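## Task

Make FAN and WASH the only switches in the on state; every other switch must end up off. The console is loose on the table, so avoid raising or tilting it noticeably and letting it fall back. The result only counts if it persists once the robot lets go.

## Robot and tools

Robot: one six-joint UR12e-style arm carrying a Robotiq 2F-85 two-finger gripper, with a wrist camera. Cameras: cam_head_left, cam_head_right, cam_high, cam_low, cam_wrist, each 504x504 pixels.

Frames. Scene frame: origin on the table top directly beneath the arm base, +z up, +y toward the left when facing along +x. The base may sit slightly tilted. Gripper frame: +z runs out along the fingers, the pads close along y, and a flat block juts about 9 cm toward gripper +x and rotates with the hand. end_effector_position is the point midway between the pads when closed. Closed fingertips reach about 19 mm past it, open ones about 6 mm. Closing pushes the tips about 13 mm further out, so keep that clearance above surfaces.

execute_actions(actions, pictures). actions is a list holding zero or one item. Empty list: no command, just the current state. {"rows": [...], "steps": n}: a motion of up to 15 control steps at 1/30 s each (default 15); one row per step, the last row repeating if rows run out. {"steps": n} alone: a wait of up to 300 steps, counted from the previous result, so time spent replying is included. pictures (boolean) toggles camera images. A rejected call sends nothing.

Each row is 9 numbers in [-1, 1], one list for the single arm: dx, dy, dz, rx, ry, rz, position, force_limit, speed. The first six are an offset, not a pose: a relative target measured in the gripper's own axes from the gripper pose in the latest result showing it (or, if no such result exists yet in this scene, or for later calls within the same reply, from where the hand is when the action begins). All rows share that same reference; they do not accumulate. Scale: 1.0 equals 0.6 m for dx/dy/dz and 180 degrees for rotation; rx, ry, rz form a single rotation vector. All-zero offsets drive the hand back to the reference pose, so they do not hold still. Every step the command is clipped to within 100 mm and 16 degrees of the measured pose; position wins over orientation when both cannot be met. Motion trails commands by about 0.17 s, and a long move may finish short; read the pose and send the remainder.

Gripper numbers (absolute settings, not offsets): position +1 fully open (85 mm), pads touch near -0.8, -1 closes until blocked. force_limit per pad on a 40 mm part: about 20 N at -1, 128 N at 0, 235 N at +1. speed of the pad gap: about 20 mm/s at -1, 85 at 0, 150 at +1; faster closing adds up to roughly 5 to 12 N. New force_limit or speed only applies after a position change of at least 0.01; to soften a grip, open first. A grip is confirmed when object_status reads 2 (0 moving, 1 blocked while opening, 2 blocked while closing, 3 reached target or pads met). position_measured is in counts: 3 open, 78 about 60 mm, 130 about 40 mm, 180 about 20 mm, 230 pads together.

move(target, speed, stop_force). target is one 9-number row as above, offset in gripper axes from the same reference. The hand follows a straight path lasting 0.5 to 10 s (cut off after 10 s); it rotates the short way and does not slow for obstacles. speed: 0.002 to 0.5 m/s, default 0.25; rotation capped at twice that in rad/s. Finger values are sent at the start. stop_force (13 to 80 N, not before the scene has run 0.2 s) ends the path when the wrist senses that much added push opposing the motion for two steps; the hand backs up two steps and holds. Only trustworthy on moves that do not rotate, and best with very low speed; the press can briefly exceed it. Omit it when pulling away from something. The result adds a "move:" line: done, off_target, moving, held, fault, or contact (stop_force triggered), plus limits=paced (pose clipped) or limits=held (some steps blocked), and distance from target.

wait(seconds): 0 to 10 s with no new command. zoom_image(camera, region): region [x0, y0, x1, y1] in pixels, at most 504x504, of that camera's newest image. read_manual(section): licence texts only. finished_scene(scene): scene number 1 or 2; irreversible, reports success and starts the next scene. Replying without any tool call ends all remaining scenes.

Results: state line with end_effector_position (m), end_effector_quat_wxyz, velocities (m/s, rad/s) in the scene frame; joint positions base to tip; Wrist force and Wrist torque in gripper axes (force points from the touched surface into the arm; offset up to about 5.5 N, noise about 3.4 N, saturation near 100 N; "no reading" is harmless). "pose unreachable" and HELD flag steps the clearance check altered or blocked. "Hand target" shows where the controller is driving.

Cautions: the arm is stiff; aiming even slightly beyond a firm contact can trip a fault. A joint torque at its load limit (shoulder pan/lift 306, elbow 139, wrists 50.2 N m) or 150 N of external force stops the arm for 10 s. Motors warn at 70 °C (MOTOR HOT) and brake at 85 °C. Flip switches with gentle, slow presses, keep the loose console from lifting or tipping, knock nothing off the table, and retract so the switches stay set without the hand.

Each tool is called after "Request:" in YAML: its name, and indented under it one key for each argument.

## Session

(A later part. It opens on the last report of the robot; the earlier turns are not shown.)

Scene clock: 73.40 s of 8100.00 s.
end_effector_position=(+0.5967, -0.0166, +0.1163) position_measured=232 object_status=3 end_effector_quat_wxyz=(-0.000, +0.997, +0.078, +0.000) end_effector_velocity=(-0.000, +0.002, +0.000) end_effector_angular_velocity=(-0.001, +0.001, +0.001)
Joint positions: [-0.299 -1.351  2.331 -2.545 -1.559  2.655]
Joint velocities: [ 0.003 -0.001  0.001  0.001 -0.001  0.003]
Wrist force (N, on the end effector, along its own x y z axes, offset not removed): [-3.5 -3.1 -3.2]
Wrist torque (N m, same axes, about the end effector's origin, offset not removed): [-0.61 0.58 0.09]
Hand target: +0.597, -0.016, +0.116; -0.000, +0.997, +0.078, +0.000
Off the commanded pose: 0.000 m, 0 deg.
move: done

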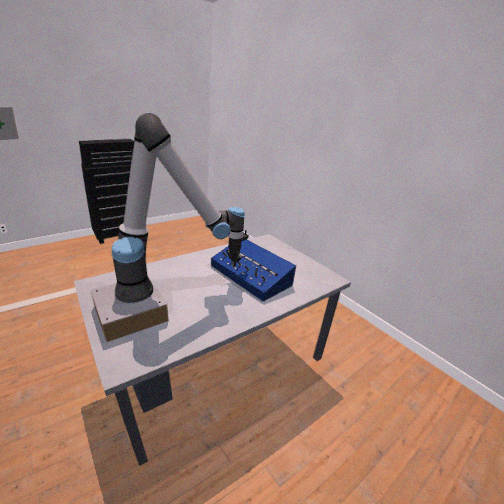

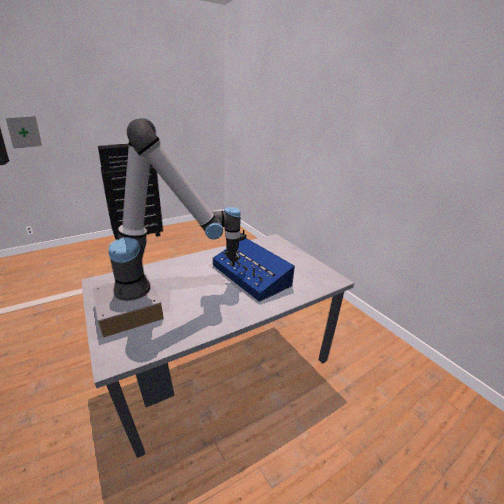

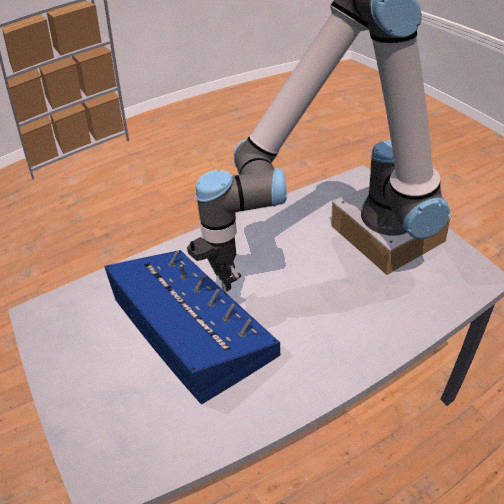

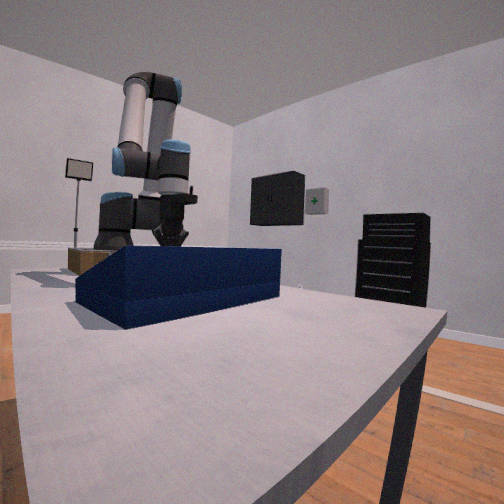

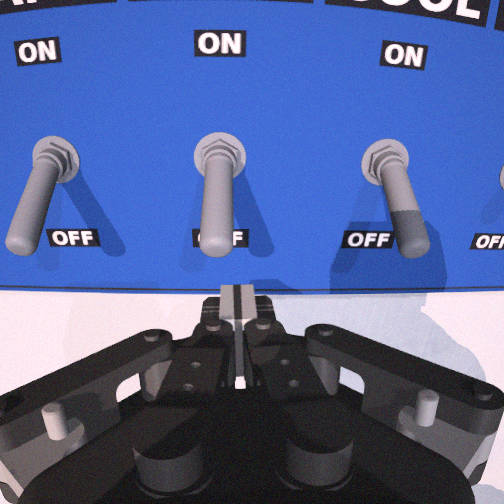

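Request:
move:
  target: [0.02,-0.014,0,0,0,0,-1,0,0]
  speed: 0.04

Request:
move:
  target: [0.047,0,-0.012,0,0,0,-1,0,0]
  speed: 0.015
  stop_force: 25

Request:
move:
  target: [-0.07,0,-0.1,0,0,0,-1,0,0]
  speed: 0.08

Scene clock: 81.83 s of 8100.00 s.
end_effector_position=(+0.6071, -0.0065, +0.1164) position_measured=232 object_status=3 end_effector_quat_wxyz=(-0.000, +0.997, +0.078, +0.000) end_effector_velocity=(+0.001, +0.002, -0.000) end_effector_angular_velocity=(-0.000, +0.000, +0.001)
Joint positions: [-0.277 -1.338  2.313 -2.54  -1.558  2.677]
Joint velocities: [ 0.004  0.002 -0.003  0.    -0.     0.003]
Wrist force (N, on the end effector, along its own x y z axes, offset not removed): [1.2 0.6 0.6]
Wrist torque (N m, same axes, about the end effector's origin, offset not removed): [0.19 -0.50 0.02]
Hand target: +0.607, -0.006, +0.116; -0.000, +0.997, +0.078, +0.000
Off the commanded pose: 0.000 m, 0 deg.
After step 90, 4.63 s passed at rest.
move: done

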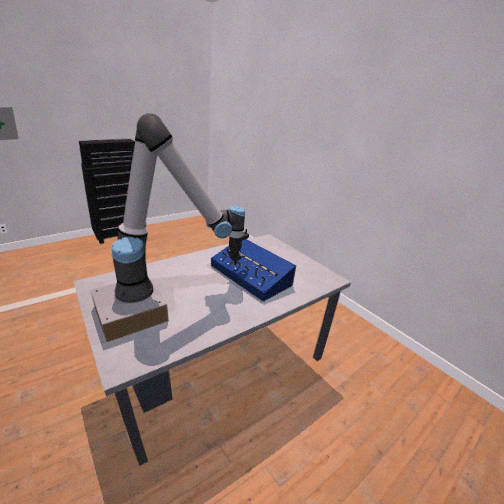

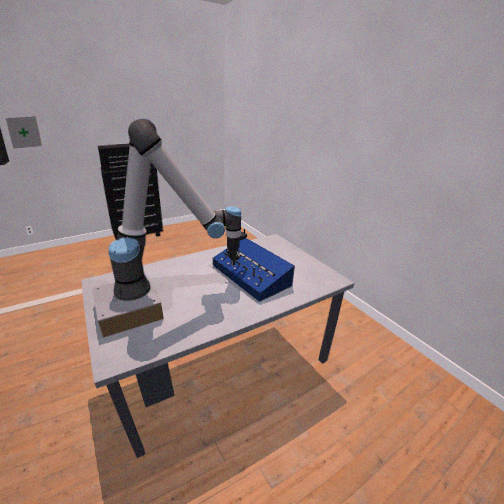

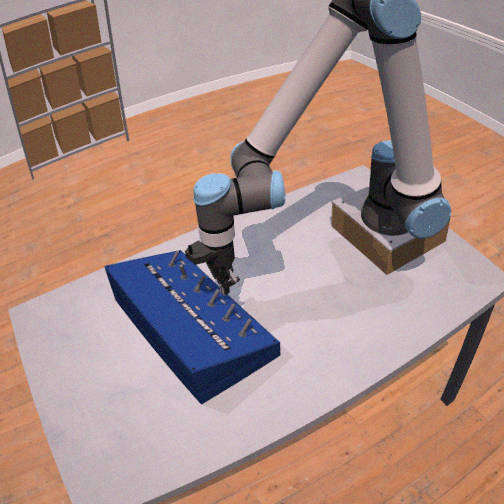

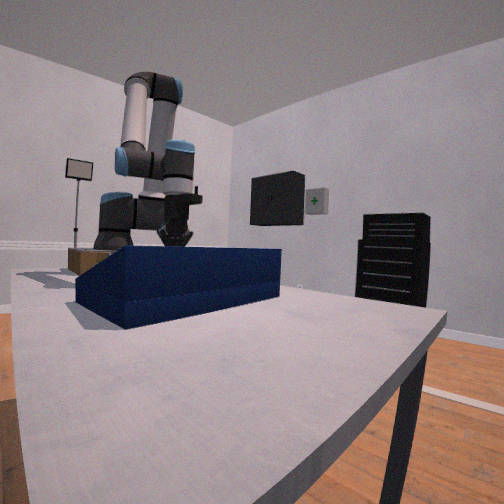

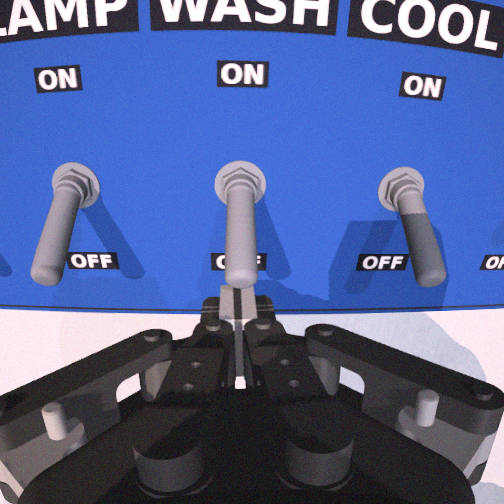

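Scene clock: 84.03 s of 8100.00 s.
end_effector_position=(+0.6348, -0.0022, +0.1236) position_measured=232 object_status=3 end_effector_quat_wxyz=(-0.000, +0.997, +0.078, +0.000) end_effector_velocity=(+0.002, +0.000, +0.000) end_effector_angular_velocity=(-0.001, +0.000, -0.001)
Joint positions: [-0.257 -1.315  2.257 -2.508 -1.558  2.698]
Joint velocities: [ 0.001  0.002 -0.004  0.002 -0.001  0.002]
Wrist force (N, on the end effector, along its own x y z axes, offset not removed): [0.9 2.1 1.7]
Wrist torque (N m, same axes, about the end effector's origin, offset not removed): [0.56 -0.15 -0.03]
Hand target: +0.635, -0.002, +0.124; -0.000, +0.997, +0.078, +0.000
Off the commanded pose: 0.000 m, 0 deg.
move: done

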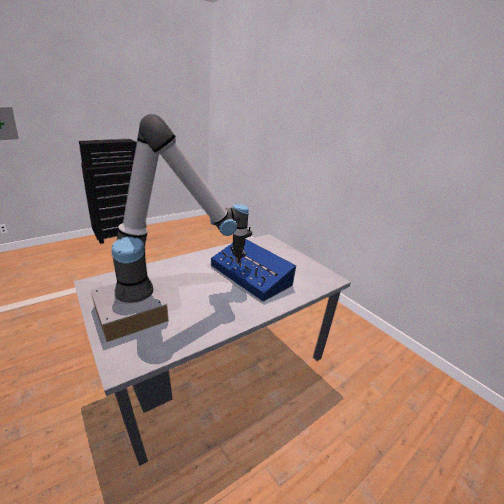

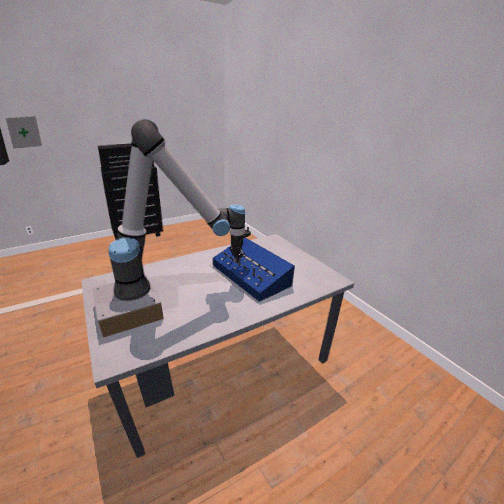

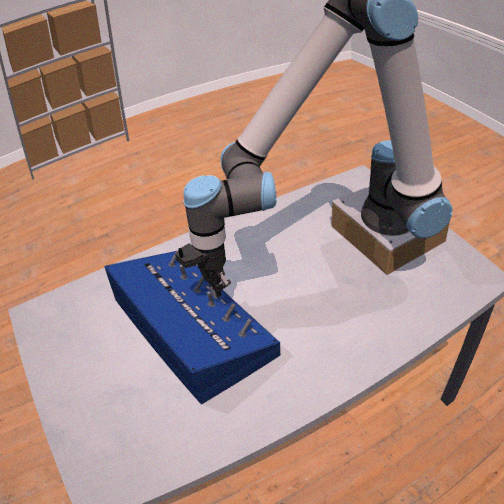

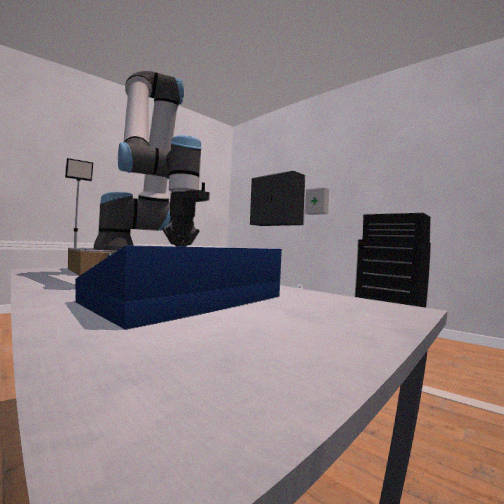

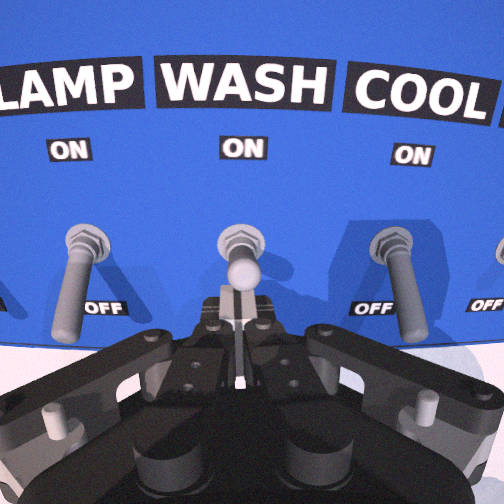

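Scene clock: 85.40 s of 8100.00 s.
end_effector_position=(+0.5933, -0.0088, +0.1832) position_measured=232 object_status=3 end_effector_quat_wxyz=(-0.000, +0.997, +0.078, +0.000) end_effector_velocity=(-0.001, +0.000, +0.001) end_effector_angular_velocity=(+0.001, +0.000, -0.000)
Joint positions: [-0.289 -1.473  2.297 -2.39  -1.559  2.665]
Joint velocities: [-0.001 -0.003  0.001  0.003  0.001 -0.001]
Wrist force (N, on the end effector, along its own x y z axes, offset not removed): [-1.5 -1.2 -10.9]
Wrist torque (N m, same axes, about the end effector's origin, offset not removed): [-0.16 0.38 0.09]
Hand target: +0.593, -0.009, +0.183; -0.000, +0.997, +0.078, +0.000
Off the commanded pose: 0.000 m, 0 deg.
move: done

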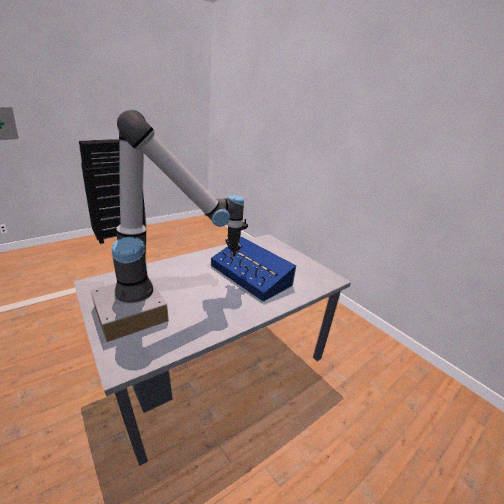

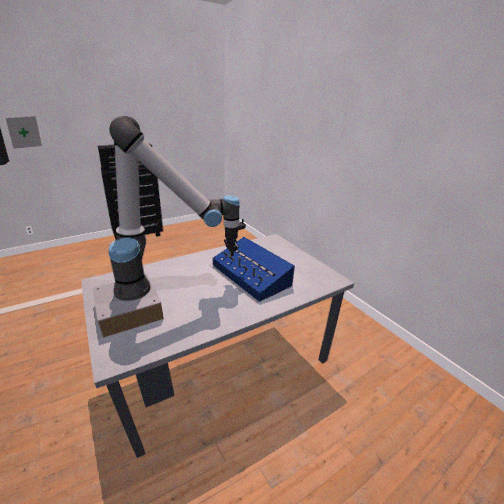

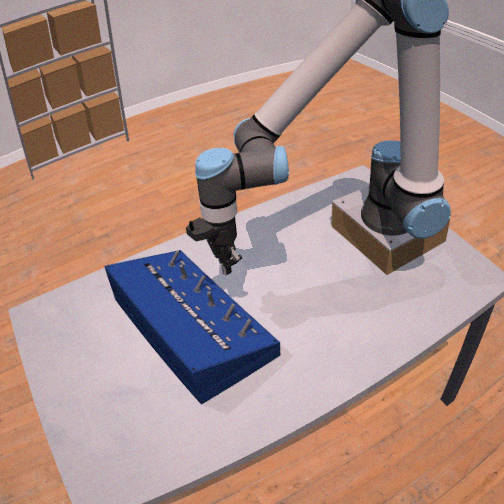

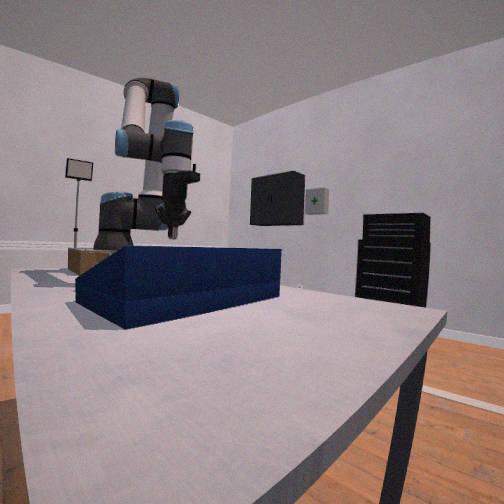

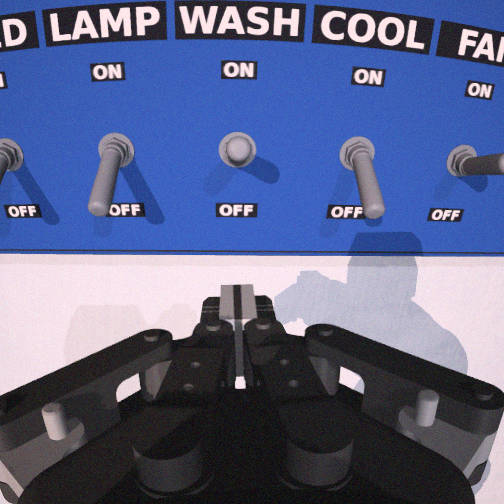

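Request:
finished_scene:
  scene: 1

The scene is finished: the task was done.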